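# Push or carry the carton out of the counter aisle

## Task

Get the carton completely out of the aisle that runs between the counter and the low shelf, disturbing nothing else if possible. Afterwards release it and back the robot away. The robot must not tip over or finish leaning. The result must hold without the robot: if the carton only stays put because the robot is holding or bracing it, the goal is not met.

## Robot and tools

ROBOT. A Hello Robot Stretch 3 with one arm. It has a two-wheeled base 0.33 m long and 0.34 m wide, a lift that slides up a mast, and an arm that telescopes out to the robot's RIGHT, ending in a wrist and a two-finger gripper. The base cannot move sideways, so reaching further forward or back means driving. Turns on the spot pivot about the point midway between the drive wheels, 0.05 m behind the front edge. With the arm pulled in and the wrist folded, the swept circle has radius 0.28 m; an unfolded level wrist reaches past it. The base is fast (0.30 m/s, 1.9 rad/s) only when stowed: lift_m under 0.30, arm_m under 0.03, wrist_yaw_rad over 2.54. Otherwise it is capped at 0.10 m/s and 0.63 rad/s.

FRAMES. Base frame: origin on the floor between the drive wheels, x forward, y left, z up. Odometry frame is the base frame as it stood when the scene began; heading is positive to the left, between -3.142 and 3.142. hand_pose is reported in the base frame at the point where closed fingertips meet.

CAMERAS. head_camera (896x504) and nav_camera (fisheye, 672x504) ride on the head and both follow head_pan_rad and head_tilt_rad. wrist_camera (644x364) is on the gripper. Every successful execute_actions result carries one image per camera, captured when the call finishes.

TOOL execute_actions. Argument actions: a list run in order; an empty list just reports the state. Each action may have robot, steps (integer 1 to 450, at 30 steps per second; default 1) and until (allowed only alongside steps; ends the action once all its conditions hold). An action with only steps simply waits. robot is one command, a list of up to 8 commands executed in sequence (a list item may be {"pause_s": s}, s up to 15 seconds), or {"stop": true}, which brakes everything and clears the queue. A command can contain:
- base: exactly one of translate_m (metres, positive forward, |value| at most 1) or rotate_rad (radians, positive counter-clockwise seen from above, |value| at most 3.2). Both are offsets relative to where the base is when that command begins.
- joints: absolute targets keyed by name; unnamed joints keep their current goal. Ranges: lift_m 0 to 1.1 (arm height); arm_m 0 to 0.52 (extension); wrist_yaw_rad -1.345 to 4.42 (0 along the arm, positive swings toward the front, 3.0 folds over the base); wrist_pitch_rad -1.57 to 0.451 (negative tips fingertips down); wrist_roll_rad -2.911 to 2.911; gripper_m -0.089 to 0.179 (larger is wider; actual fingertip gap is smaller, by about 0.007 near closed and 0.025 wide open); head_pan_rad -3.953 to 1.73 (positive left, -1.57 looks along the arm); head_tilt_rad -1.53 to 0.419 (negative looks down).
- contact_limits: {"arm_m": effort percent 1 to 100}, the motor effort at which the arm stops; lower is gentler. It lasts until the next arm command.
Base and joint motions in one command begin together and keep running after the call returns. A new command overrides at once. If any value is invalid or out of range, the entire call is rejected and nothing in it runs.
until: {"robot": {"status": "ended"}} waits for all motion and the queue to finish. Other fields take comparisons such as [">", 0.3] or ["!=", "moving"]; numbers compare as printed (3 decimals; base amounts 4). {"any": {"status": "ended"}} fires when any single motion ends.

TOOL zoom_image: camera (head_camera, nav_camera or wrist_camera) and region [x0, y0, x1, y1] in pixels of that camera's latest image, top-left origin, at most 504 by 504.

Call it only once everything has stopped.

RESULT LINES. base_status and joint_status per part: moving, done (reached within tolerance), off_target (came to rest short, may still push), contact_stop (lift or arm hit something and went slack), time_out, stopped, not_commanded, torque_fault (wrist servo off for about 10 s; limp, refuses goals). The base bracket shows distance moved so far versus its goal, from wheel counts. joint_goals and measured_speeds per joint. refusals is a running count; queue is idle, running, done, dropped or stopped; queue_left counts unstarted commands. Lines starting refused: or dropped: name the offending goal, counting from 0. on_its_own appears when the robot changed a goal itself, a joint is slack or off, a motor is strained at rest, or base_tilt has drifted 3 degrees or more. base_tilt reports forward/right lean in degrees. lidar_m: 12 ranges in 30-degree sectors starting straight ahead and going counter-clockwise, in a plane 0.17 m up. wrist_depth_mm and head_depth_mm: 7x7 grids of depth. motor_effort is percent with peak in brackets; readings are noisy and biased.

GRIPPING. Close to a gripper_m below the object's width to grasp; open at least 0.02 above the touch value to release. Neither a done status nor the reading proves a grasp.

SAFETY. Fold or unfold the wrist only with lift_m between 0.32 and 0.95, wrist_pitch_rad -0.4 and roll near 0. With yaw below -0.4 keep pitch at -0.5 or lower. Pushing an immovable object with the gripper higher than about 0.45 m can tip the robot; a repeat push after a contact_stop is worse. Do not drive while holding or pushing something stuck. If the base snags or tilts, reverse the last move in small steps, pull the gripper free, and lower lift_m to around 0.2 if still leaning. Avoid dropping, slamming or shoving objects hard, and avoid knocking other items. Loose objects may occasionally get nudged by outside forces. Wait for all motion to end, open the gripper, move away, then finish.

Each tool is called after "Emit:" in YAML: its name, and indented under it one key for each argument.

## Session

Emit:
execute_actions:
  actions: []

Scene clock: 0.00 s.
robot.base_odometry: x=+0.000 y=+0.000 heading=+0.000 (m, m, rad; robot's odometry frame)
robot.turned_by_wheels: +0.000 (rad since the last result)
robot.turned_by_imu: +0.000 (rad since the last result)
robot.base_tilt: forward=+2.1 right=+2.0 (deg)
robot.lidar_m: 0.94 0.74 0.74 0.77 1.60 1.37 2.14 1.39 1.68 1.31 1.75 1.73
robot.head_depth_mm: 1638 1647 1650 1660 1676 1684 1685 / 1731 1753 1764 1770 1759 1752 1769 / 1810 1883 1884 1914 1721 1467 1468 / 1885 2034 2038 2049 1746 1224 1226 / 1899 2213 2212 2236 1752 1080 1056 / 1900 2396 2419 2449 2384 951 928 / 1884 2617 2673 2686 2641 942 826
robot.base_status: not_commanded
robot.joint_positions: lift_m=+0.312 arm_m=+0.001 wrist_yaw_rad=+2.864 wrist_pitch_rad=-0.524 wrist_roll_rad=+0.017 gripper_m=+0.037 head_pan_rad=-0.007 head_tilt_rad=+0.001
robot.joint_goals: lift_m=+0.312 arm_m=+0.001 wrist_yaw_rad=+2.864 wrist_pitch_rad=-0.524 wrist_roll_rad=+0.017 gripper_m=+0.037 head_pan_rad=-0.007 head_tilt_rad=+0.001
robot.joint_status: lift_m=not_commanded arm_m=not_commanded wrist_yaw_rad=not_commanded wrist_pitch_rad=not_commanded wrist_roll_rad=not_commanded gripper_m=not_commanded head_pan_rad=not_commanded head_tilt_rad=not_commanded
robot.measured_speeds: translate_m=+0.000 rotate_rad=+0.000 lift_m=+0.000 arm_m=+0.000 wrist_yaw_rad=+0.000 wrist_pitch_rad=+0.000 wrist_roll_rad=+0.000 head_pan_rad=+0.000 head_tilt_rad=+0.000
robot: refusals=0 queue=idle queue_left=0
robot.motor_effort: left_wheel=+1 right_wheel=+0 lift_m=+26 arm_m=+0 wrist_yaw_rad=+0 wrist_pitch_rad=+4 wrist_roll_rad=+0 gripper_m=-1 head_pan_rad=+0 head_tilt_rad=+2 (%)
robot.hand_pose: x=+0.0363 y=+0.0557 z=+0.3011 quat_wxyz=(+0.277, +0.707, +0.085, +0.645) (m; robot's base frame)
robot.wrist_depth_mm: - - - 826 889 643 584 / - - - 901 961 697 621 / 706 820 852 906 887 771 661 / 612 680 696 738 812 813 740 / 529 568 586 623 642 702 750 / 475 - - 534 563 583 619 / - - - 454 491 506 528
pictures: head_camera (sideways: a quarter turn clockwise sets it upright), nav_camera (sideways: a quarter turn counterclockwise sets it upright), wrist_camera
Images, in order (width x height): head_camera 896x504, nav_camera 672x504, wrist_camera 644x364.

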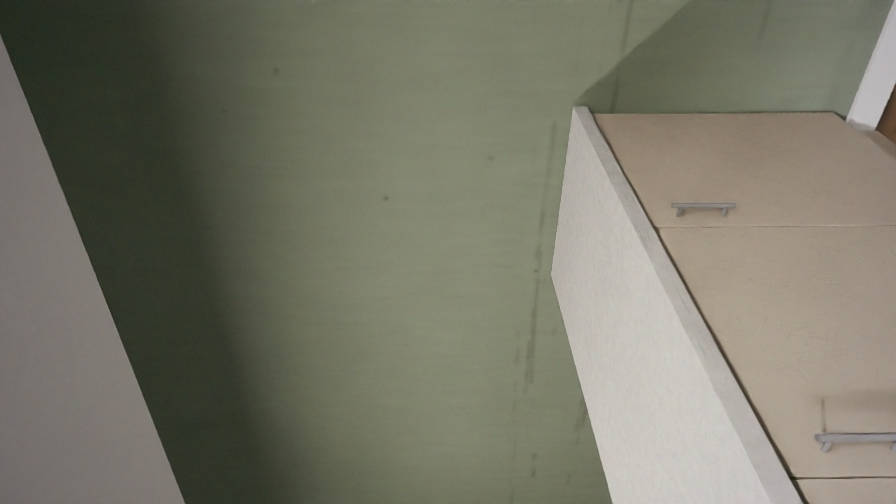

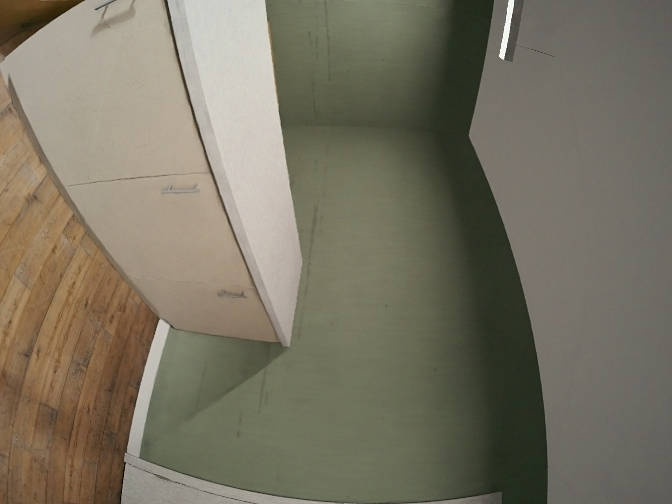

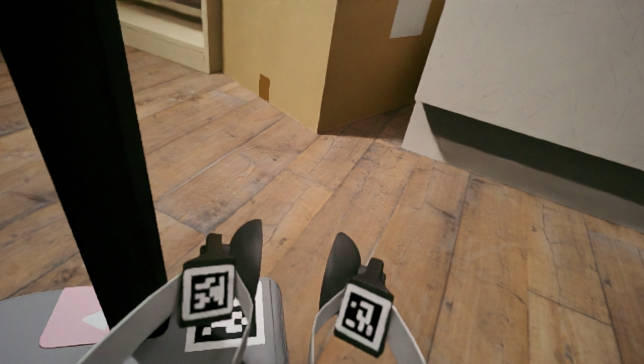

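Emit:
execute_actions:
  actions:
    - {"robot":{"joints":{"head_pan_rad":1.2,"head_tilt_rad":-0.85,"lift_m":0.29,"wrist_yaw_rad":3.07,"wrist_pitch_rad":-0.48}},"steps":100,"until":{"robot":{"status":"ended"}}}

Scene clock: 3.43 s.
robot.base_odometry: x=+0.000 y=+0.000 heading=+0.000 (m, m, rad; robot's odometry frame)
robot.turned_by_wheels: +0.000 (rad since the last result)
robot.turned_by_imu: -0.001 (rad since the last result)
robot.base_tilt: forward=+2.1 right=+2.0 (deg)
robot.lidar_m: 0.94 0.74 0.73 0.77 1.60 1.38 2.14 1.39 1.68 1.31 1.75 1.73
robot.head_depth_mm: 1004 741 793 958 1206 1240 1101 / 1052 740 819 994 1337 1245 1103 / 2668 2420 920 1079 1358 1235 1096 / 2726 2485 1342 1355 1416 1236 1096 / 2672 2491 1336 1172 1368 1227 1095 / 2384 2440 1336 1264 1407 1232 1110 / 2870 2390 1292 1446 1399 1228 1136
robot.base_status: not_commanded
robot.joint_positions: lift_m=+0.290 arm_m=+0.001 wrist_yaw_rad=+3.067 wrist_pitch_rad=-0.500 wrist_roll_rad=+0.017 gripper_m=+0.037 head_pan_rad=+1.193 head_tilt_rad=-0.839
robot.joint_goals: lift_m=+0.290 arm_m=+0.001 wrist_yaw_rad=+3.070 wrist_pitch_rad=-0.480 wrist_roll_rad=+0.017 gripper_m=+0.037 head_pan_rad=+1.200 head_tilt_rad=-0.850
robot.joint_status: lift_m=done arm_m=not_commanded wrist_yaw_rad=done wrist_pitch_rad=done wrist_roll_rad=not_commanded gripper_m=not_commanded head_pan_rad=done head_tilt_rad=done
robot.measured_speeds: translate_m=+0.000 rotate_rad=+0.000 lift_m=+0.000 arm_m=+0.000 wrist_yaw_rad=+0.000 wrist_pitch_rad=+0.000 wrist_roll_rad=+0.000 head_pan_rad=+0.000 head_tilt_rad=+0.000
robot: refusals=0 queue=done queue_left=0
robot.motor_effort: left_wheel=+1(1) right_wheel=+0(0) lift_m=+23(27) arm_m=+0(0) wrist_yaw_rad=+2(2) wrist_pitch_rad=+6(5) wrist_roll_rad=+0(0) gripper_m=-1(1) head_pan_rad=+2(34) head_tilt_rad=-4(31) (%)
robot.hand_pose: x=-0.0054 y=+0.0667 z=+0.2848 quat_wxyz=(+0.202, +0.697, +0.148, +0.672) (m; robot's base frame)
robot.wrist_depth_mm: - - - - 766 871 577 / 951 - - - 842 914 616 / 753 785 890 922 922 787 643 / 611 651 712 725 786 783 718 / 524 541 - 610 647 675 715 / 470 - - - 542 576 600 / - - - - 477 489 518
pictures: head_camera (sideways: a quarter turn clockwise sets it upright), nav_camera (sideways: a quarter turn counterclockwise sets it upright), wrist_camera
Images, in order (width x height): head_camera 896x504, nav_camera 672x504, wrist_camera 644x364.

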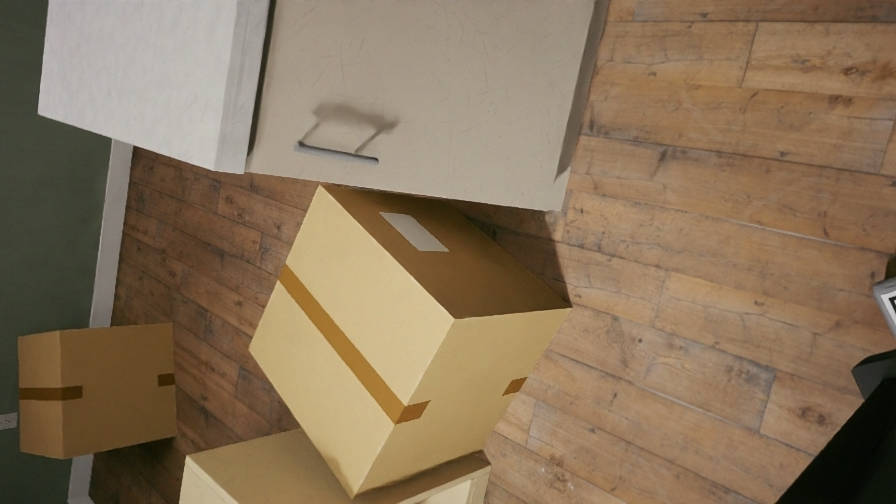

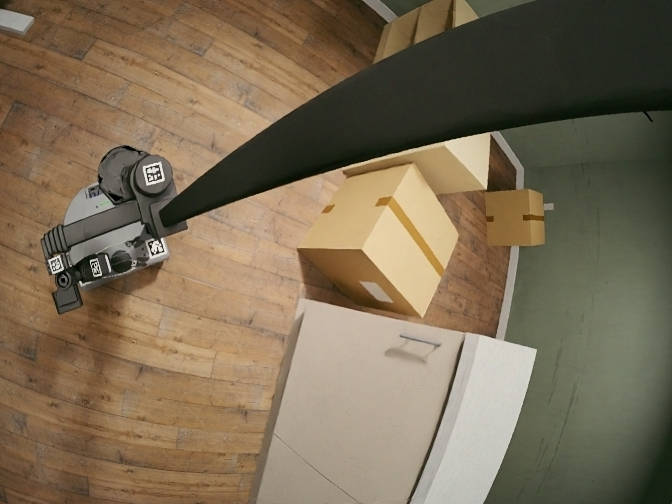

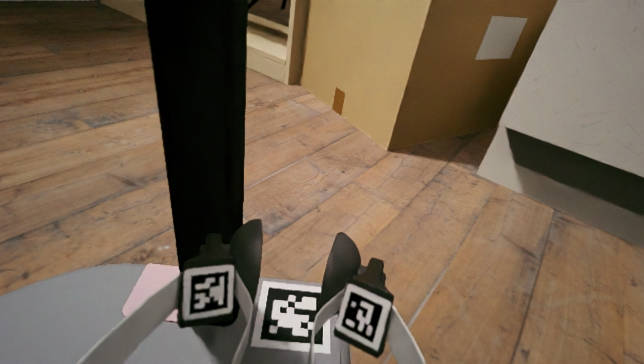

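Emit:
execute_actions:
  actions:
    - {"robot":[{"base":{"rotate_rad":1.834},"joints":{"head_pan_rad":0,"head_tilt_rad":-1.0}},{"base":{"translate_m":0.63}},{"base":{"rotate_rad":-0.971}}],"steps":400,"until":{"robot":{"queue_left":["=",0],"rotate_rad":["<",-0.6]}}}
    - {"robot":{"joints":{"lift_m":0.44}},"steps":100,"until":{"robot":{"status":"ended"}}}

Scene clock: 54.97 s.
robot.base_odometry: x=-0.164 y=+0.608 heading=+0.863 (m, m, rad; robot's odometry frame)
robot.turned_by_wheels: +0.863 (rad since the last result)
robot.turned_by_imu: +0.868 (rad since the last result)
robot.base_tilt: forward=+2.1 right=+2.0 (deg)
robot.lidar_m: 0.38 0.45 0.93 1.49 1.03 1.14 1.62 1.89 2.35 1.77 0.56 0.38
robot.head_depth_mm: 2323 1007 1026 1052 1106 1192 1095 / 2369 1982 1687 1036 1281 1189 1109 / 2351 1957 1686 995 930 1186 1097 / 2336 1969 1134 994 966 1189 1099 / 2316 1958 1135 989 1060 1179 1098 / 2304 1938 1669 1003 1131 1177 1087 / 1908 1937 892 822 1190 1178 1074
robot.base_status: done (rotate_rad -0.9708 of -0.9710)
robot.joint_positions: lift_m=+0.440 arm_m=+0.001 wrist_yaw_rad=+3.068 wrist_pitch_rad=-0.499 wrist_roll_rad=+0.017 gripper_m=+0.037 head_pan_rad=+0.007 head_tilt_rad=-0.989
robot.joint_goals: lift_m=+0.440 arm_m=+0.001 wrist_yaw_rad=+3.070 wrist_pitch_rad=-0.480 wrist_roll_rad=+0.017 gripper_m=+0.037 head_pan_rad=+0.000 head_tilt_rad=-1.000
robot.joint_status: lift_m=done arm_m=not_commanded wrist_yaw_rad=done wrist_pitch_rad=done wrist_roll_rad=not_commanded gripper_m=not_commanded head_pan_rad=done head_tilt_rad=done
robot.measured_speeds: translate_m=+0.000 rotate_rad=+0.000 lift_m=+0.000 arm_m=+0.000 wrist_yaw_rad=+0.000 wrist_pitch_rad=+0.000 wrist_roll_rad=+0.000 head_pan_rad=+0.000 head_tilt_rad=+0.000
robot: refusals=0 queue=done queue_left=0
robot.motor_effort: left_wheel=+3(10) right_wheel=-2(10) lift_m=+29(30) arm_m=+0(0) wrist_yaw_rad=+1(2) wrist_pitch_rad=+6(6) wrist_roll_rad=+0(0) gripper_m=-1(0) head_pan_rad=-3(35) head_tilt_rad=-4(14) (%)
robot.hand_pose: x=-0.0056 y=+0.0669 z=+0.4348 quat_wxyz=(+0.201, +0.697, +0.148, +0.673) (m; robot's base frame)
robot.wrist_depth_mm: 829 895 - - - 848 856 / 877 987 - - - 903 944 / 954 - - - - - 667 / 819 886 978 - - - 555 / 722 736 - 846 882 829 877 / 616 656 - 694 774 714 683 / 549 578 600 610 643 648 512
pictures: head_camera (sideways: a quarter turn clockwise sets it upright), nav_camera (sideways: a quarter turn counterclockwise sets it upright), wrist_camera
Images, in order (width x height): head_camera 896x504, nav_camera 672x504, wrist_camera 644x364.

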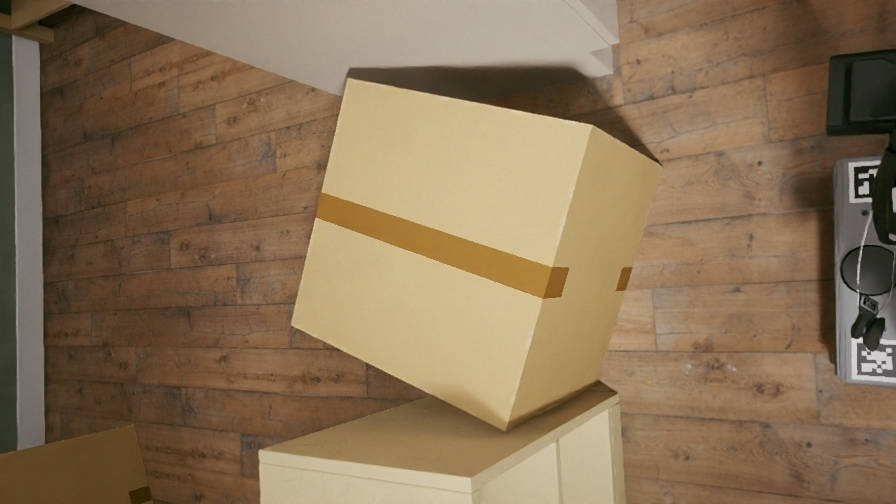

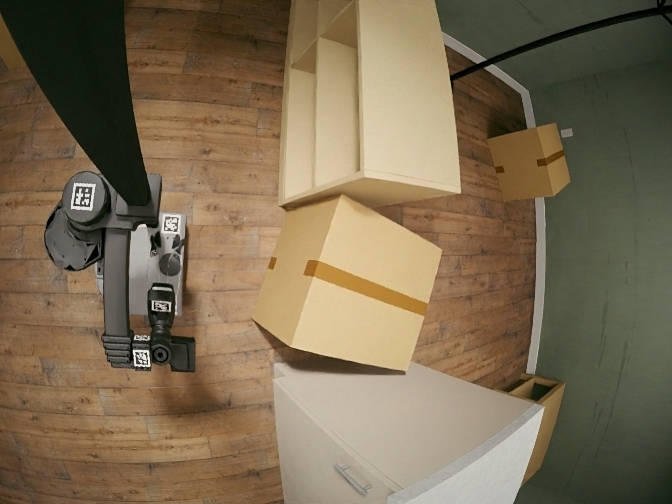

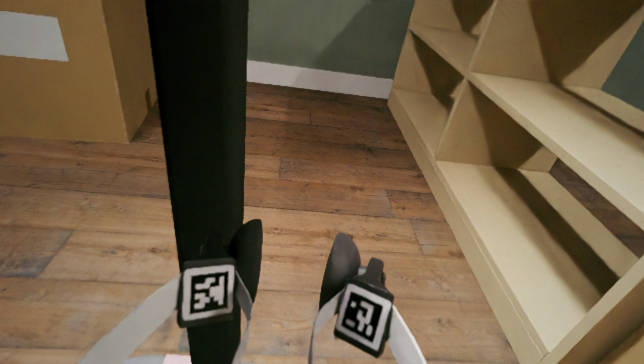

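Emit:
execute_actions:
  actions:
    - {"robot":[{"base":{"rotate_rad":-0.05}},{"base":{"translate_m":0.45}}],"steps":400,"until":{"robot":{"status":"ended"}}}

Scene clock: 68.47 s.
robot.base_odometry: x=+0.145 y=+0.935 heading=+0.814 (m, m, rad; robot's odometry frame)
robot.turned_by_wheels: -0.049 (rad since the last result)
robot.turned_by_imu: -0.280 (rad since the last result)
robot.base_tilt: forward=+2.1 right=+2.1 (deg)
robot.lidar_m: - - 0.15 0.19 0.89 1.28 1.60 2.23 2.21 0.19 0.15 -
robot.head_depth_mm: 2166 587 600 667 747 852 1059 / 1974 1875 737 836 957 1071 1085 / 2145 1973 1697 1458 886 799 753 / 2210 1943 1691 1474 882 794 744 / 2146 1939 1669 1470 882 793 736 / 2104 1934 1678 1469 877 791 740 / 2034 1930 1670 1458 919 789 745
robot.base_status: off_target (translate_m +0.4497 of +0.4500)
robot.joint_positions: lift_m=+0.440 arm_m=+0.001 wrist_yaw_rad=+3.069 wrist_pitch_rad=-0.499 wrist_roll_rad=+0.017 gripper_m=+0.037 head_pan_rad=+0.007 head_tilt_rad=-0.990
robot.joint_goals: lift_m=+0.440 arm_m=+0.001 wrist_yaw_rad=+3.070 wrist_pitch_rad=-0.480 wrist_roll_rad=+0.017 gripper_m=+0.037 head_pan_rad=+0.000 head_tilt_rad=-1.000
robot.joint_status: lift_m=done arm_m=not_commanded wrist_yaw_rad=done wrist_pitch_rad=done wrist_roll_rad=not_commanded gripper_m=not_commanded head_pan_rad=done head_tilt_rad=done
robot.measured_speeds: translate_m=+0.000 rotate_rad=+0.000 lift_m=+0.000 arm_m=+0.000 wrist_yaw_rad=+0.000 wrist_pitch_rad=+0.000 wrist_roll_rad=+0.000 head_pan_rad=+0.000 head_tilt_rad=+0.000
robot: refusals=0 queue=done queue_left=0
robot.on_its_own: left_wheel is at rest, and its effort (+39) is outside its rest range (-18 to +18); right_wheel is at rest, and its effort (+27) is outside its rest range (-18 to +18)
robot.motor_effort: left_wheel=+39(60) right_wheel=+27(55) lift_m=+29(29) arm_m=+0(0) wrist_yaw_rad=+1(1) wrist_pitch_rad=+6(6) wrist_roll_rad=+0(0) gripper_m=-1(1) head_pan_rad=-3(3) head_tilt_rad=-3(3) (%)
robot.hand_pose: x=-0.0057 y=+0.0669 z=+0.4348 quat_wxyz=(+0.201, +0.697, +0.148, +0.673) (m; robot's base frame)
robot.wrist_depth_mm: - - 305 321 352 383 - / - - 332 353 386 432 - / - - 363 388 352 465 - / 845 908 407 421 275 288 314 / 729 758 - 471 226 233 249 / 616 653 - 540 188 193 206 / 548 575 585 579 164 166 175
pictures: head_camera (sideways: a quarter turn clockwise sets it upright), nav_camera (sideways: a quarter turn counterclockwise sets it upright), wrist_camera
Images, in order (width x height): head_camera 896x504, nav_camera 672x504, wrist_camera 644x364.

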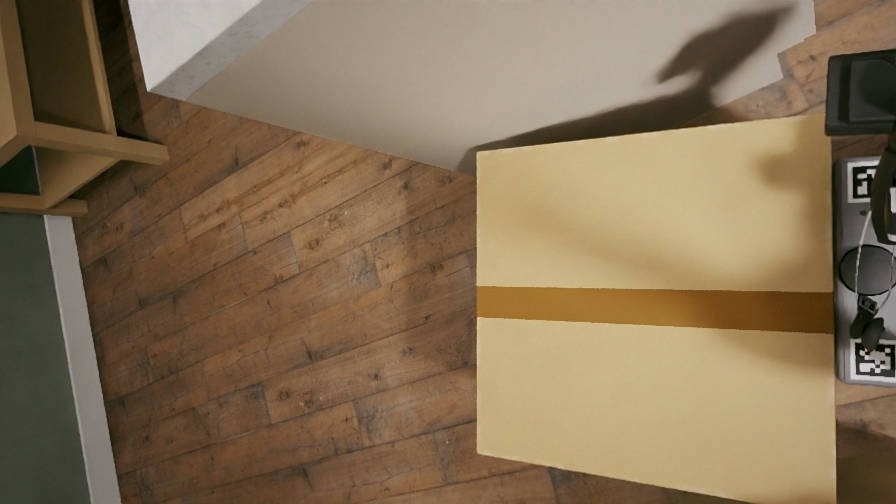

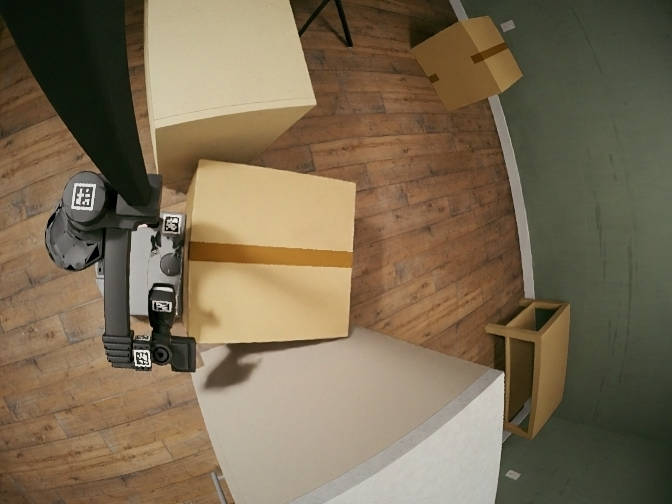

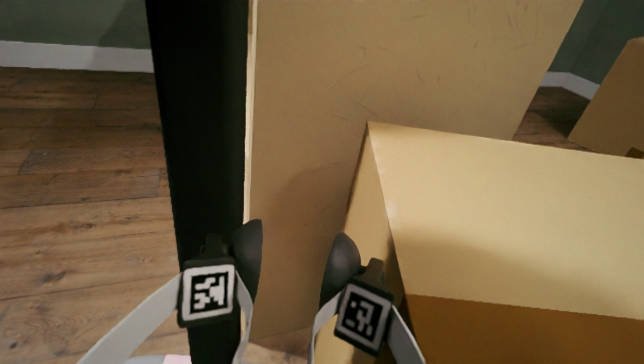

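Emit:
execute_actions:
  actions:
    - {"robot":{"base":{"rotate_rad":0.2},"joints":{"head_tilt_rad":-1.25}},"steps":100,"until":{"robot":{"status":"ended"}}}

Scene clock: 102.80 s.
robot.base_odometry: x=+0.145 y=+0.935 heading=+1.012 (m, m, rad; robot's odometry frame)
robot.turned_by_wheels: +0.199 (rad since the last result)
robot.turned_by_imu: +0.102 (rad since the last result)
robot.base_tilt: forward=+2.1 right=+2.0 (deg)
robot.lidar_m: - - 0.15 0.29 1.58 1.26 2.01 2.20 2.48 0.18 0.15 -
robot.head_depth_mm: 675 685 751 824 918 1177 1113 / 1631 1519 936 975 1208 - 1091 / 1627 1507 941 879 828 - 1086 / 1625 1509 937 875 833 - 1080 / 1608 1496 934 876 830 - - / 1611 1495 930 872 827 1173 - / 1591 1487 1384 1290 867 1103 -
robot.base_status: off_target (rotate_rad +0.1985 of +0.2000)
robot.joint_positions: lift_m=+0.440 arm_m=+0.001 wrist_yaw_rad=+3.069 wrist_pitch_rad=-0.499 wrist_roll_rad=+0.017 gripper_m=+0.037 head_pan_rad=+0.007 head_tilt_rad=-1.235
robot.joint_goals: lift_m=+0.440 arm_m=+0.001 wrist_yaw_rad=+3.070 wrist_pitch_rad=-0.480 wrist_roll_rad=+0.017 gripper_m=+0.037 head_pan_rad=+0.000 head_tilt_rad=-1.250
robot.joint_status: lift_m=done arm_m=not_commanded wrist_yaw_rad=done wrist_pitch_rad=done wrist_roll_rad=not_commanded gripper_m=not_commanded head_pan_rad=done head_tilt_rad=done
robot.measured_speeds: translate_m=+0.000 rotate_rad=+0.000 lift_m=+0.000 arm_m=+0.000 wrist_yaw_rad=+0.000 wrist_pitch_rad=+0.000 wrist_roll_rad=+0.000 head_pan_rad=+0.000 head_tilt_rad=+0.000
robot: refusals=0 queue=done queue_left=0
robot.on_its_own: right_wheel is at rest, and its effort (+48) is outside its rest range (-18 to +18)
robot.motor_effort: left_wheel=-1(40) right_wheel=+48(51) lift_m=+29(29) arm_m=+0(0) wrist_yaw_rad=+1(1) wrist_pitch_rad=+6(6) wrist_roll_rad=+0(0) gripper_m=+0(0) head_pan_rad=-2(3) head_tilt_rad=-5(18) (%)
robot.hand_pose: x=-0.0057 y=+0.0669 z=+0.4348 quat_wxyz=(+0.201, +0.697, +0.148, +0.673) (m; robot's base frame)
robot.wrist_depth_mm: - - 851 316 326 346 375 / - - 833 349 361 385 417 / - - - 373 392 427 - / 854 880 879 412 301 292 317 / 709 753 - 460 265 233 250 / 618 654 - 515 221 195 205 / 559 576 603 587 194 166 175
pictures: head_camera (sideways: a quarter turn clockwise sets it upright), nav_camera (sideways: a quarter turn counterclockwise sets it upright), wrist_camera
Images, in order (width x height): head_camera 896x504, nav_camera 672x504, wrist_camera 644x364.

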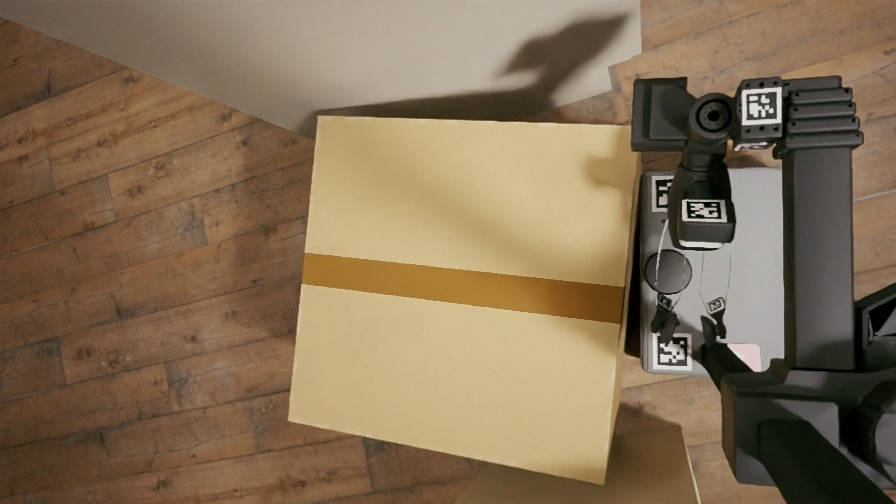

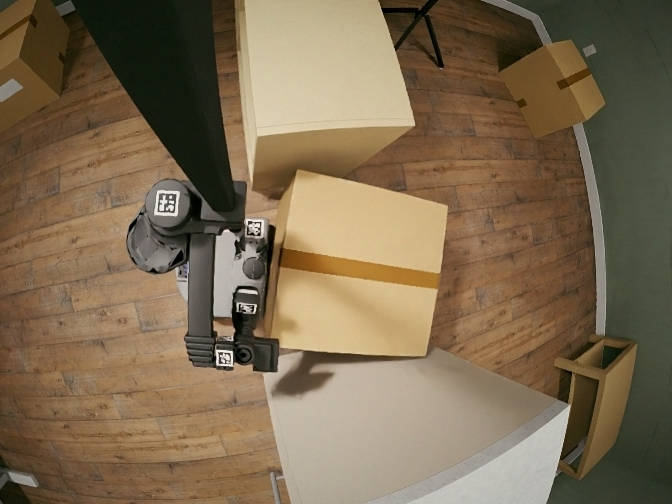

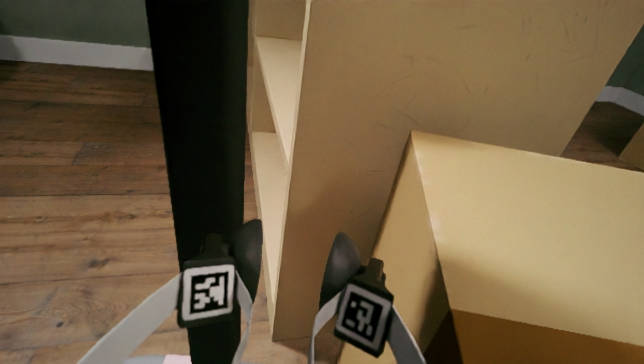

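Emit:
execute_actions:
  actions:
    - {"robot":{"joints":{"lift_m":0.9,"wrist_pitch_rad":-0.4}},"steps":1}
    - {"robot":[{"base":{"translate_m":-0.12}},{"base":{"rotate_rad":0.953}},{"base":{"translate_m":-0.21}},{"base":{"rotate_rad":-0.8}},{"base":{"translate_m":0.12}}],"steps":450,"until":{"robot":{"status":"ended"}}}

Scene clock: 138.83 s.
robot.base_odometry: x=+0.210 y=+0.750 heading=+1.166 (m, m, rad; robot's odometry frame)
robot.turned_by_wheels: +0.154 (rad since the last result)
robot.turned_by_imu: +0.152 (rad since the last result)
robot.base_tilt: forward=+2.1 right=+2.0 (deg)
robot.lidar_m: 0.17 0.20 0.34 1.03 1.26 1.37 1.88 2.01 2.19 0.63 0.28 0.17
robot.head_depth_mm: 552 569 590 612 982 1183 - / 758 777 817 859 1072 1188 - / 1625 1506 965 1279 1224 - - / 1628 1497 935 876 1202 - - / 1620 1502 933 874 1212 - 1083 / 1597 1492 930 872 1213 - 1084 / 1600 1487 927 876 1216 1149 1077
robot.base_status: done (translate_m +0.1200 of +0.1200)
robot.joint_positions: lift_m=+0.900 arm_m=+0.001 wrist_yaw_rad=+3.069 wrist_pitch_rad=-0.420 wrist_roll_rad=+0.017 gripper_m=+0.037 head_pan_rad=+0.007 head_tilt_rad=-1.235
robot.joint_goals: lift_m=+0.900 arm_m=+0.001 wrist_yaw_rad=+3.070 wrist_pitch_rad=-0.400 wrist_roll_rad=+0.017 gripper_m=+0.037 head_pan_rad=+0.000 head_tilt_rad=-1.250
robot.joint_status: lift_m=done arm_m=not_commanded wrist_yaw_rad=done wrist_pitch_rad=done wrist_roll_rad=not_commanded gripper_m=not_commanded head_pan_rad=done head_tilt_rad=done
robot.measured_speeds: translate_m=+0.000 rotate_rad=+0.000 lift_m=+0.000 arm_m=+0.000 wrist_yaw_rad=+0.000 wrist_pitch_rad=+0.000 wrist_roll_rad=+0.000 head_pan_rad=+0.000 head_tilt_rad=+0.000
robot: refusals=0 queue=done queue_left=0
robot.motor_effort: left_wheel=+3(5) right_wheel=-2(47) lift_m=+29(30) arm_m=+0(0) wrist_yaw_rad=+1(0) wrist_pitch_rad=+6(6) wrist_roll_rad=+0(0) gripper_m=-1(0) head_pan_rad=-3(3) head_tilt_rad=-6(4) (%)
robot.hand_pose: x=-0.0049 y=+0.0776 z=+0.9121 quat_wxyz=(+0.174, +0.702, +0.121, +0.680) (m; robot's base frame)
robot.wrist_depth_mm: - - - - - - - / - - - - - - - / - - - - - - - / - - - - 942 - - / - - - - 736 792 - / - - - - 665 701 - / - - - - 742 767 -
pictures: head_camera (sideways: a quarter turn clockwise sets it upright), nav_camera (sideways: a quarter turn counterclockwise sets it upright), wrist_camera
Images, in order (width x height): head_camera 896x504, nav_camera 672x504, wrist_camera 644x364.

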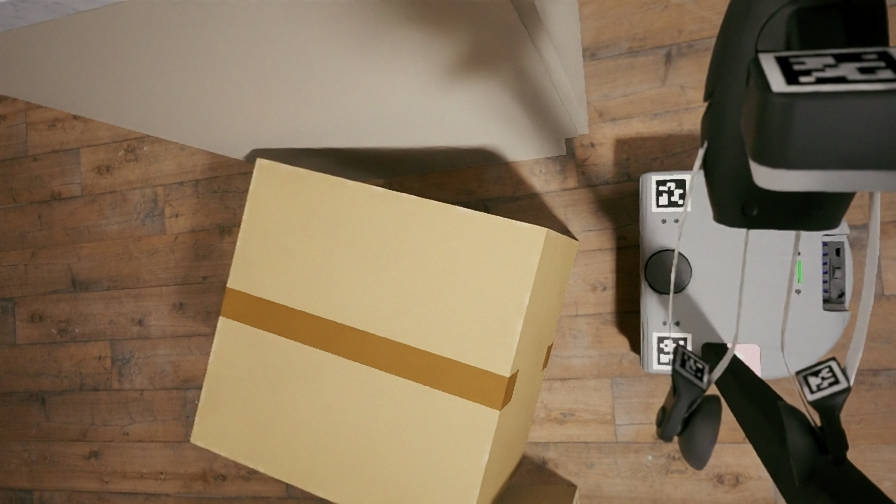

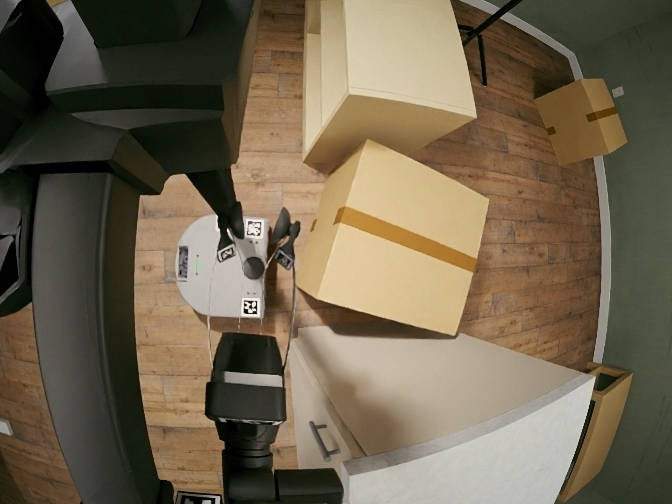

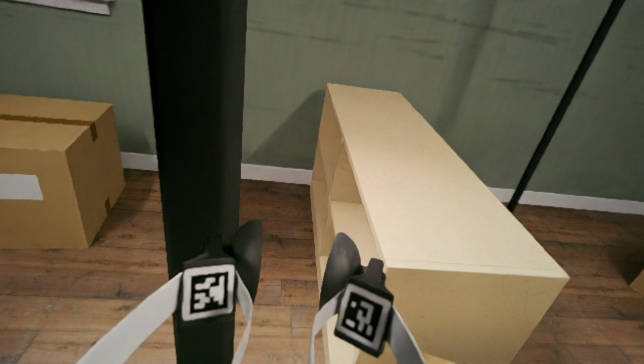

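Emit:
execute_actions:
  actions:
    - {"robot":{"joints":{"lift_m":0.94},"base":{"translate_m":0.2}},"steps":200,"until":{"robot":{"status":"ended"}}}

Scene clock: 146.07 s.
robot.base_odometry: x=+0.289 y=+0.933 heading=+1.166 (m, m, rad; robot's odometry frame)
robot.turned_by_wheels: -0.001 (rad since the last result)
robot.turned_by_imu: -0.005 (rad since the last result)
robot.base_tilt: forward=+2.1 right=+2.0 (deg)
robot.lidar_m: - - 0.15 0.30 1.40 1.40 2.08 2.19 0.25 0.23 0.24 -
robot.head_depth_mm: 517 529 548 570 594 612 - / 1629 1499 757 798 846 886 - / 1618 1503 1406 1053 1209 - - / 1621 1501 939 875 826 - 1088 / 1609 1492 934 874 826 - 1086 / 1614 1493 934 871 826 - 1104 / 1603 1486 927 870 826 1155 -
robot.base_status: off_target (translate_m +0.1998 of +0.2000)
robot.joint_positions: lift_m=+0.940 arm_m=+0.001 wrist_yaw_rad=+3.069 wrist_pitch_rad=-0.420 wrist_roll_rad=+0.017 gripper_m=+0.037 head_pan_rad=+0.007 head_tilt_rad=-1.236
robot.joint_goals: lift_m=+0.940 arm_m=+0.001 wrist_yaw_rad=+3.070 wrist_pitch_rad=-0.400 wrist_roll_rad=+0.017 gripper_m=+0.037 head_pan_rad=+0.000 head_tilt_rad=-1.250
robot.joint_status: lift_m=done arm_m=not_commanded wrist_yaw_rad=done wrist_pitch_rad=done wrist_roll_rad=not_commanded gripper_m=not_commanded head_pan_rad=done head_tilt_rad=done
robot.measured_speeds: translate_m=+0.000 rotate_rad=+0.000 lift_m=+0.000 arm_m=+0.000 wrist_yaw_rad=+0.000 wrist_pitch_rad=+0.000 wrist_roll_rad=+0.000 head_pan_rad=+0.000 head_tilt_rad=+0.000
robot: refusals=0 queue=done queue_left=0
robot.on_its_own: right_wheel is at rest, and its effort (+27) is outside its rest range (-18 to +18)
robot.motor_effort: left_wheel=+7(20) right_wheel=+27(46) lift_m=+30(30) arm_m=+0(0) wrist_yaw_rad=+1(1) wrist_pitch_rad=+6(6) wrist_roll_rad=+0(0) gripper_m=-2(1) head_pan_rad=-3(3) head_tilt_rad=-4(4) (%)
robot.hand_pose: x=-0.0049 y=+0.0776 z=+0.9522 quat_wxyz=(+0.174, +0.702, +0.121, +0.680) (m; robot's base frame)
robot.wrist_depth_mm: - - - - - - - / - - - - - - - / - - - - - - - / - - - 966 - - - / - - - 775 830 - - / - - - 662 704 - - / - - - 750 808 - -
pictures: head_camera (sideways: a quarter turn clockwise sets it upright), nav_camera (sideways: a quarter turn counterclockwise sets it upright), wrist_camera
Images, in order (width x height): head_camera 896x504, nav_camera 672x504, wrist_camera 644x364.

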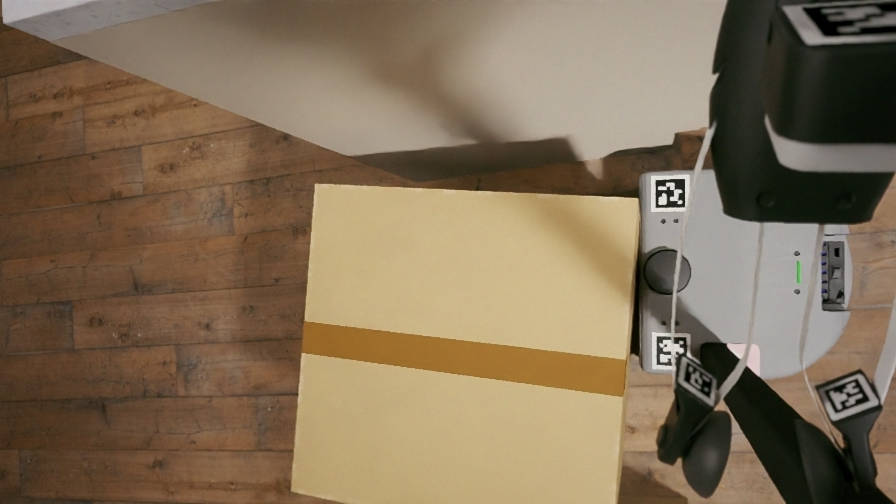

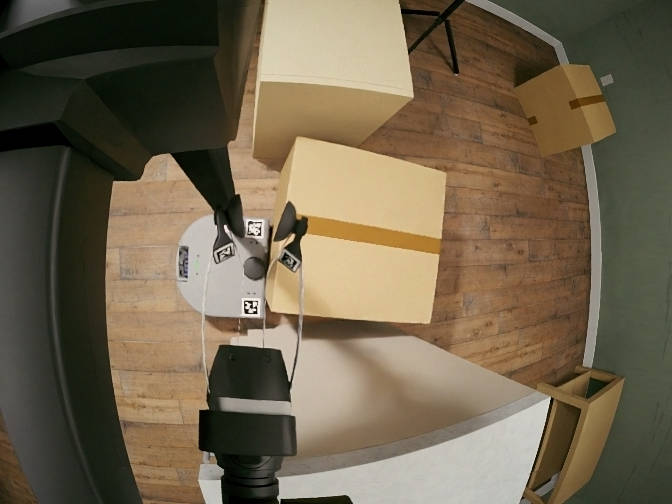

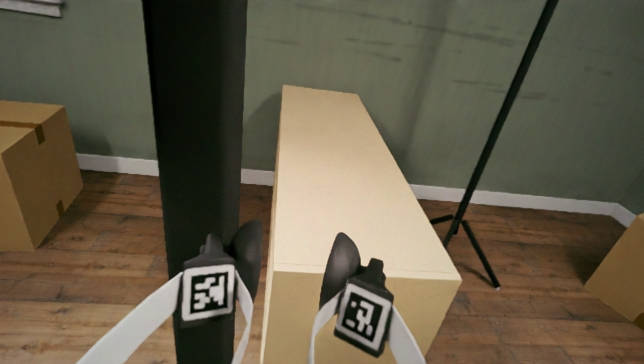

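Emit:
execute_actions:
  actions:
    - {"robot":[{"base":{"rotate_rad":0.09}},{"base":{"translate_m":0.17}}],"steps":200,"until":{"robot":{"status":"ended"}}}

Scene clock: 154.77 s.
robot.base_odometry: x=+0.341 y=+1.095 heading=+1.257 (m, m, rad; robot's odometry frame)
robot.turned_by_wheels: +0.091 (rad since the last result)
robot.turned_by_imu: +0.090 (rad since the last result)
robot.base_tilt: forward=+2.0 right=+2.0 (deg)
robot.lidar_m: - - 0.15 0.19 0.44 1.53 2.25 0.33 0.24 0.23 0.24 -
robot.head_depth_mm: 1631 1515 1413 622 617 615 - / 1629 1506 1409 984 890 887 - / 1629 1503 1397 894 843 - - / 1617 1499 936 878 825 - 1081 / 1606 1489 931 874 821 - 1079 / 1607 1489 931 871 818 - 1106 / 1600 1480 926 868 818 1153 -
robot.base_status: off_target (translate_m +0.1697 of +0.1700)
robot.joint_positions: lift_m=+0.940 arm_m=+0.001 wrist_yaw_rad=+3.069 wrist_pitch_rad=-0.420 wrist_roll_rad=+0.017 gripper_m=+0.037 head_pan_rad=+0.007 head_tilt_rad=-1.236
robot.joint_goals: lift_m=+0.940 arm_m=+0.001 wrist_yaw_rad=+3.070 wrist_pitch_rad=-0.400 wrist_roll_rad=+0.017 gripper_m=+0.037 head_pan_rad=+0.000 head_tilt_rad=-1.250
robot.joint_status: lift_m=done arm_m=not_commanded wrist_yaw_rad=done wrist_pitch_rad=done wrist_roll_rad=not_commanded gripper_m=not_commanded head_pan_rad=done head_tilt_rad=done
robot.measured_speeds: translate_m=+0.000 rotate_rad=+0.000 lift_m=+0.000 arm_m=+0.000 wrist_yaw_rad=+0.000 wrist_pitch_rad=+0.000 wrist_roll_rad=+0.000 head_pan_rad=+0.000 head_tilt_rad=+0.000
robot: refusals=0 queue=done queue_left=0
robot.on_its_own: left_wheel is at rest, and its effort (+45) is outside its rest range (-18 to +18)
robot.motor_effort: left_wheel=+45(51) right_wheel=+10(44) lift_m=+29(29) arm_m=+0(0) wrist_yaw_rad=+1(1) wrist_pitch_rad=+6(6) wrist_roll_rad=+0(0) gripper_m=+0(0) head_pan_rad=-3(3) head_tilt_rad=-5(4) (%)
robot.hand_pose: x=-0.0049 y=+0.0776 z=+0.9522 quat_wxyz=(+0.174, +0.702, +0.121, +0.680) (m; robot's base frame)
robot.wrist_depth_mm: - - - - - - - / - - - - - - - / - - - - - - - / - - 892 956 - - - / - - - 756 - - - / - - - 650 - - - / - - 726 731 - - -
pictures: head_camera (sideways: a quarter turn clockwise sets it upright), nav_camera (sideways: a quarter turn counterclockwise sets it upright), wrist_camera
Images, in order (width x height): head_camera 896x504, nav_camera 672x504, wrist_camera 644x364.

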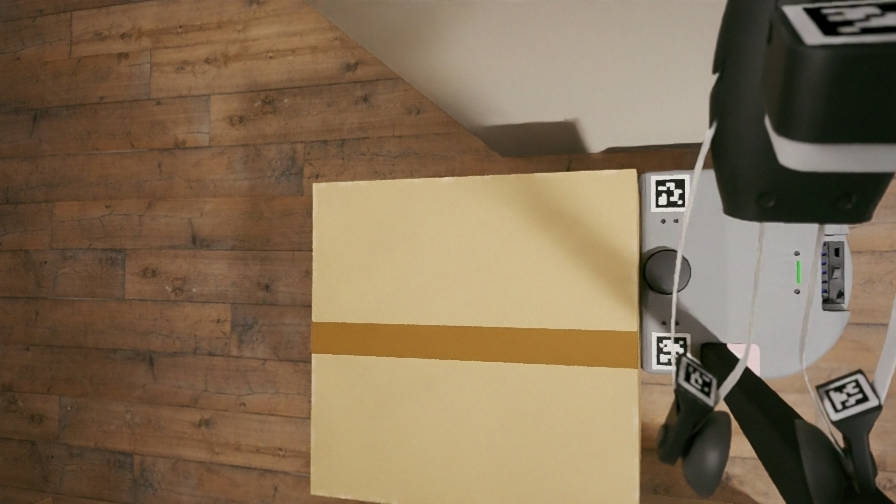

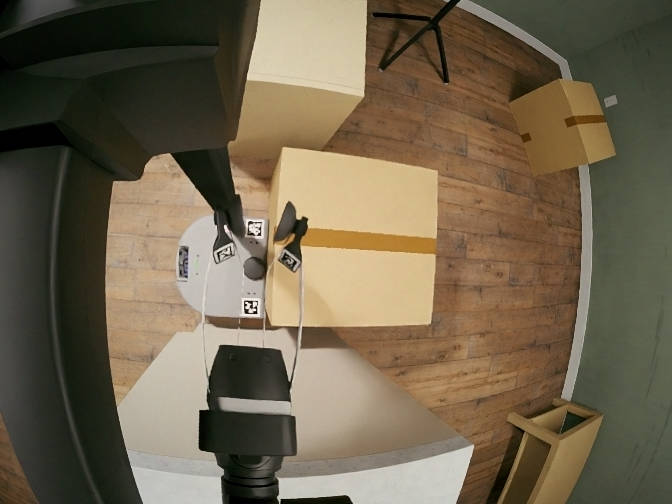

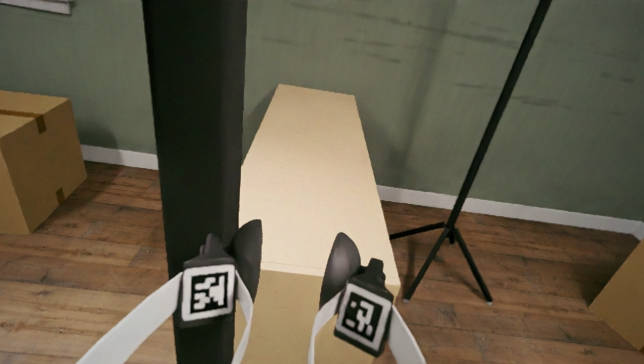

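Emit:
execute_actions:
  actions:
    - {"robot":{"base":{"translate_m":0.43}},"steps":250,"until":{"robot":{"status":"ended"}}}

Scene clock: 162.90 s.
robot.base_odometry: x=+0.474 y=+1.504 heading=+1.257 (m, m, rad; robot's odometry frame)
robot.turned_by_wheels: +0.000 (rad since the last result)
robot.turned_by_imu: -0.001 (rad since the last result)
robot.base_tilt: forward=+2.1 right=+2.1 (deg)
robot.lidar_m: - - 0.15 0.19 0.52 0.60 2.67 0.33 0.26 0.45 2.14 -
robot.head_depth_mm: 1646 1514 1414 1325 1246 1181 - / 1641 1518 1406 1320 1238 1184 - / 1631 1503 1410 895 841 - - / 1615 1499 936 875 823 - 1081 / 1617 1489 932 873 823 - 1080 / 1607 1497 933 871 819 - 1102 / 1607 1480 927 869 818 1154 -
robot.base_status: off_target (translate_m +0.4297 of +0.4300)
robot.joint_positions: lift_m=+0.940 arm_m=+0.001 wrist_yaw_rad=+3.069 wrist_pitch_rad=-0.420 wrist_roll_rad=+0.017 gripper_m=+0.037 head_pan_rad=+0.007 head_tilt_rad=-1.236
robot.joint_goals: lift_m=+0.940 arm_m=+0.001 wrist_yaw_rad=+3.070 wrist_pitch_rad=-0.400 wrist_roll_rad=+0.017 gripper_m=+0.037 head_pan_rad=+0.000 head_tilt_rad=-1.250
robot.joint_status: lift_m=done arm_m=not_commanded wrist_yaw_rad=done wrist_pitch_rad=done wrist_roll_rad=not_commanded gripper_m=not_commanded head_pan_rad=done head_tilt_rad=done
robot.measured_speeds: translate_m=+0.000 rotate_rad=+0.000 lift_m=+0.000 arm_m=+0.000 wrist_yaw_rad=+0.000 wrist_pitch_rad=+0.000 wrist_roll_rad=+0.000 head_pan_rad=+0.000 head_tilt_rad=+0.000
robot: refusals=0 queue=done queue_left=0
robot.on_its_own: left_wheel is at rest, and its effort (+45) is outside its rest range (-18 to +18)
robot.motor_effort: left_wheel=+45(55) right_wheel=+10(21) lift_m=+29(29) arm_m=+0(0) wrist_yaw_rad=+1(1) wrist_pitch_rad=+6(6) wrist_roll_rad=+0(0) gripper_m=-1(0) head_pan_rad=-3(2) head_tilt_rad=-5(4) (%)
robot.hand_pose: x=-0.0049 y=+0.0776 z=+0.9522 quat_wxyz=(+0.174, +0.702, +0.121, +0.680) (m; robot's base frame)
robot.wrist_depth_mm: - - - - - - - / - - - - - - - / - - - - - - - / 788 786 - - - - - / 635 659 - - - - - / 658 655 - - - - - / 718 726 - - - - -
pictures: head_camera (sideways: a quarter turn clockwise sets it upright), nav_camera (sideways: a quarter turn counterclockwise sets it upright), wrist_camera
Images, in order (width x height): head_camera 896x504, nav_camera 672x504, wrist_camera 644x364.

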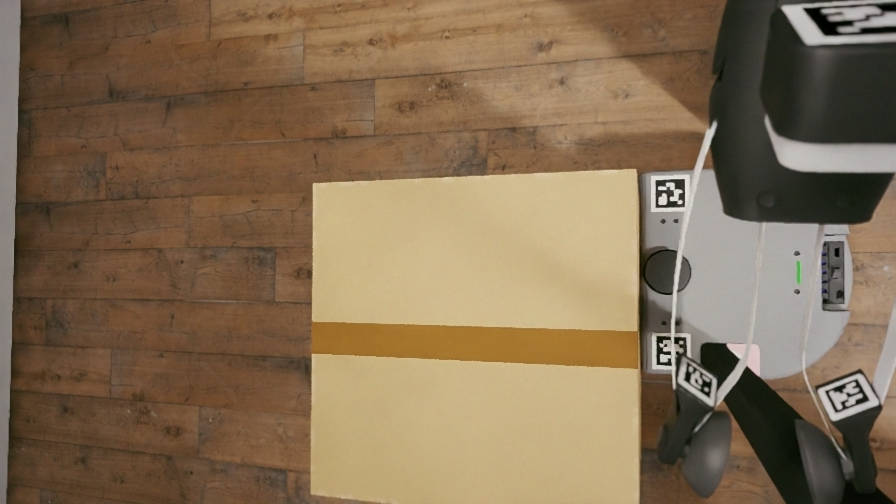

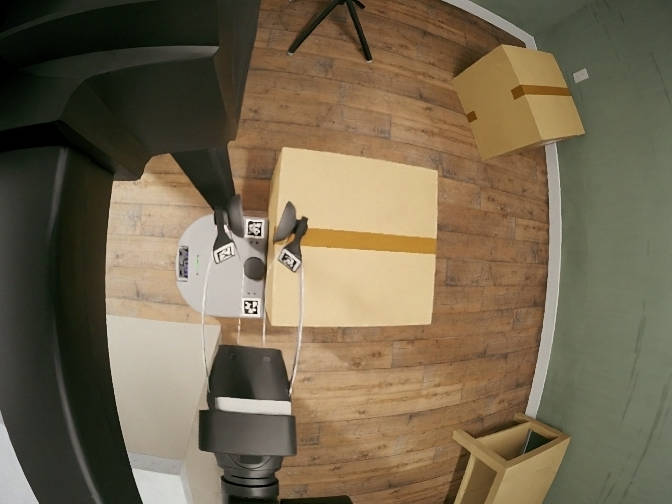

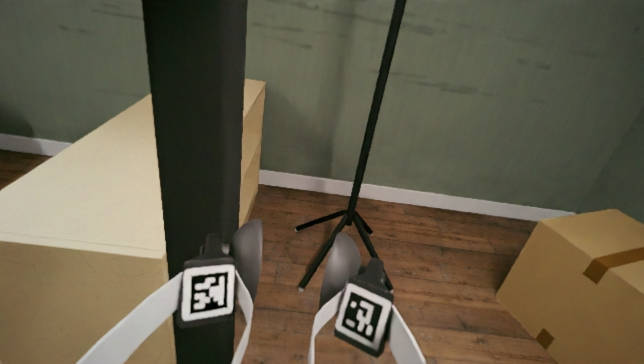

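Emit:
execute_actions:
  actions:
    - {"robot":{"base":{"translate_m":-0.8},"joints":{"head_tilt_rad":-1.0}},"steps":350,"until":{"robot":{"status":"ended"}}}

Scene clock: 173.97 s.
robot.base_odometry: x=+0.226 y=+0.743 heading=+1.256 (m, m, rad; robot's odometry frame)
robot.turned_by_wheels: -0.001 (rad since the last result)
robot.turned_by_imu: -0.006 (rad since the last result)
robot.base_tilt: forward=+2.1 right=+2.0 (deg)
robot.lidar_m: 0.85 0.60 0.47 1.04 1.33 1.48 1.88 2.00 2.13 0.44 0.26 0.33
robot.head_depth_mm: 2152 629 627 624 622 627 1088 / 2212 1946 910 908 899 897 1083 / 2190 1944 1638 1463 1290 1181 1106 / 2201 1300 1187 1412 1308 1179 1107 / 2180 1295 1181 1417 1307 1176 1102 / 2191 1292 1185 1410 1301 1181 1087 / 2127 1902 1619 1448 1263 1159 1081
robot.base_status: done (translate_m -0.8000 of -0.8000)
robot.joint_positions: lift_m=+0.940 arm_m=+0.001 wrist_yaw_rad=+3.069 wrist_pitch_rad=-0.420 wrist_roll_rad=+0.017 gripper_m=+0.037 head_pan_rad=+0.007 head_tilt_rad=-1.001
robot.joint_goals: lift_m=+0.940 arm_m=+0.001 wrist_yaw_rad=+3.070 wrist_pitch_rad=-0.400 wrist_roll_rad=+0.017 gripper_m=+0.037 head_pan_rad=+0.000 head_tilt_rad=-1.000
robot.joint_status: lift_m=done arm_m=not_commanded wrist_yaw_rad=done wrist_pitch_rad=done wrist_roll_rad=not_commanded gripper_m=not_commanded head_pan_rad=done head_tilt_rad=done
robot.measured_speeds: translate_m=+0.000 rotate_rad=+0.000 lift_m=+0.000 arm_m=+0.000 wrist_yaw_rad=+0.000 wrist_pitch_rad=+0.000 wrist_roll_rad=+0.000 head_pan_rad=+0.000 head_tilt_rad=+0.000
robot: refusals=0 queue=done queue_left=0
robot.motor_effort: left_wheel=+1(45) right_wheel=+1(10) lift_m=+30(29) arm_m=+0(0) wrist_yaw_rad=+1(1) wrist_pitch_rad=+6(6) wrist_roll_rad=+0(0) gripper_m=+0(0) head_pan_rad=-3(3) head_tilt_rad=+1(16) (%)
robot.hand_pose: x=-0.0049 y=+0.0776 z=+0.9522 quat_wxyz=(+0.174, +0.702, +0.121, +0.680) (m; robot's base frame)
robot.wrist_depth_mm: - - - - - - - / - - - - - - - / - - - - - - - / - - - - - - - / - - - - 825 893 - / - - - - 694 689 - / - - - - 729 732 -
pictures: head_camera (sideways: a quarter turn clockwise sets it upright), nav_camera (sideways: a quarter turn counterclockwise sets it upright), wrist_camera
Images, in order (width x height): head_camera 896x504, nav_camera 672x504, wrist_camera 644x364.

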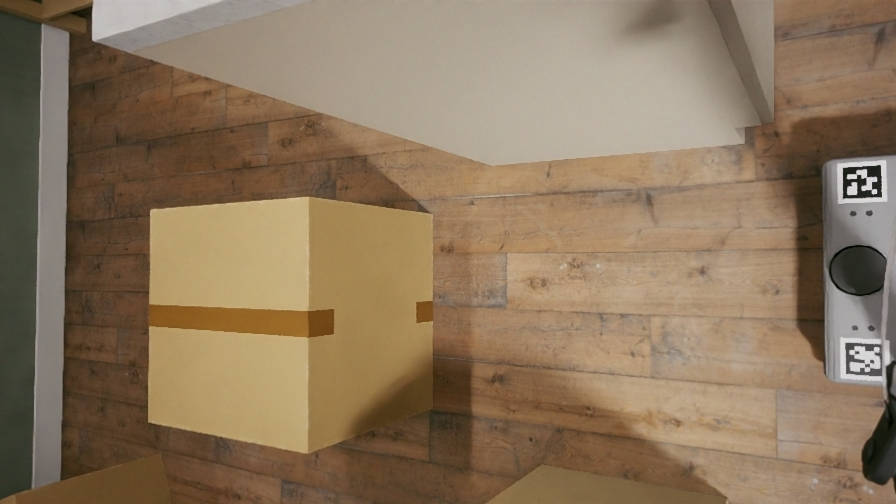

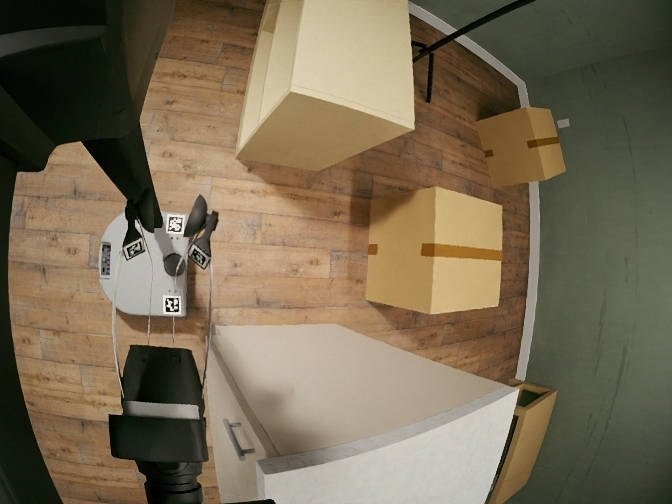

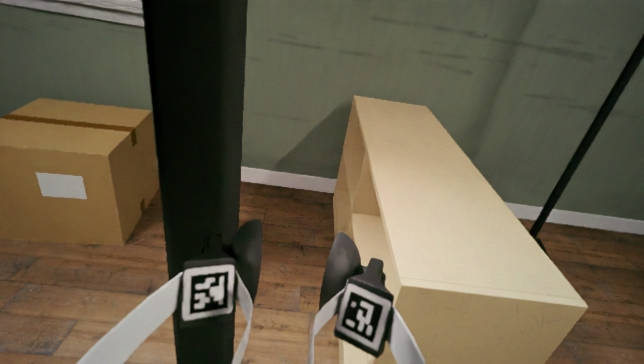

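Emit:
finished_scene:
  scene: 2

The scene is finished: the task was done.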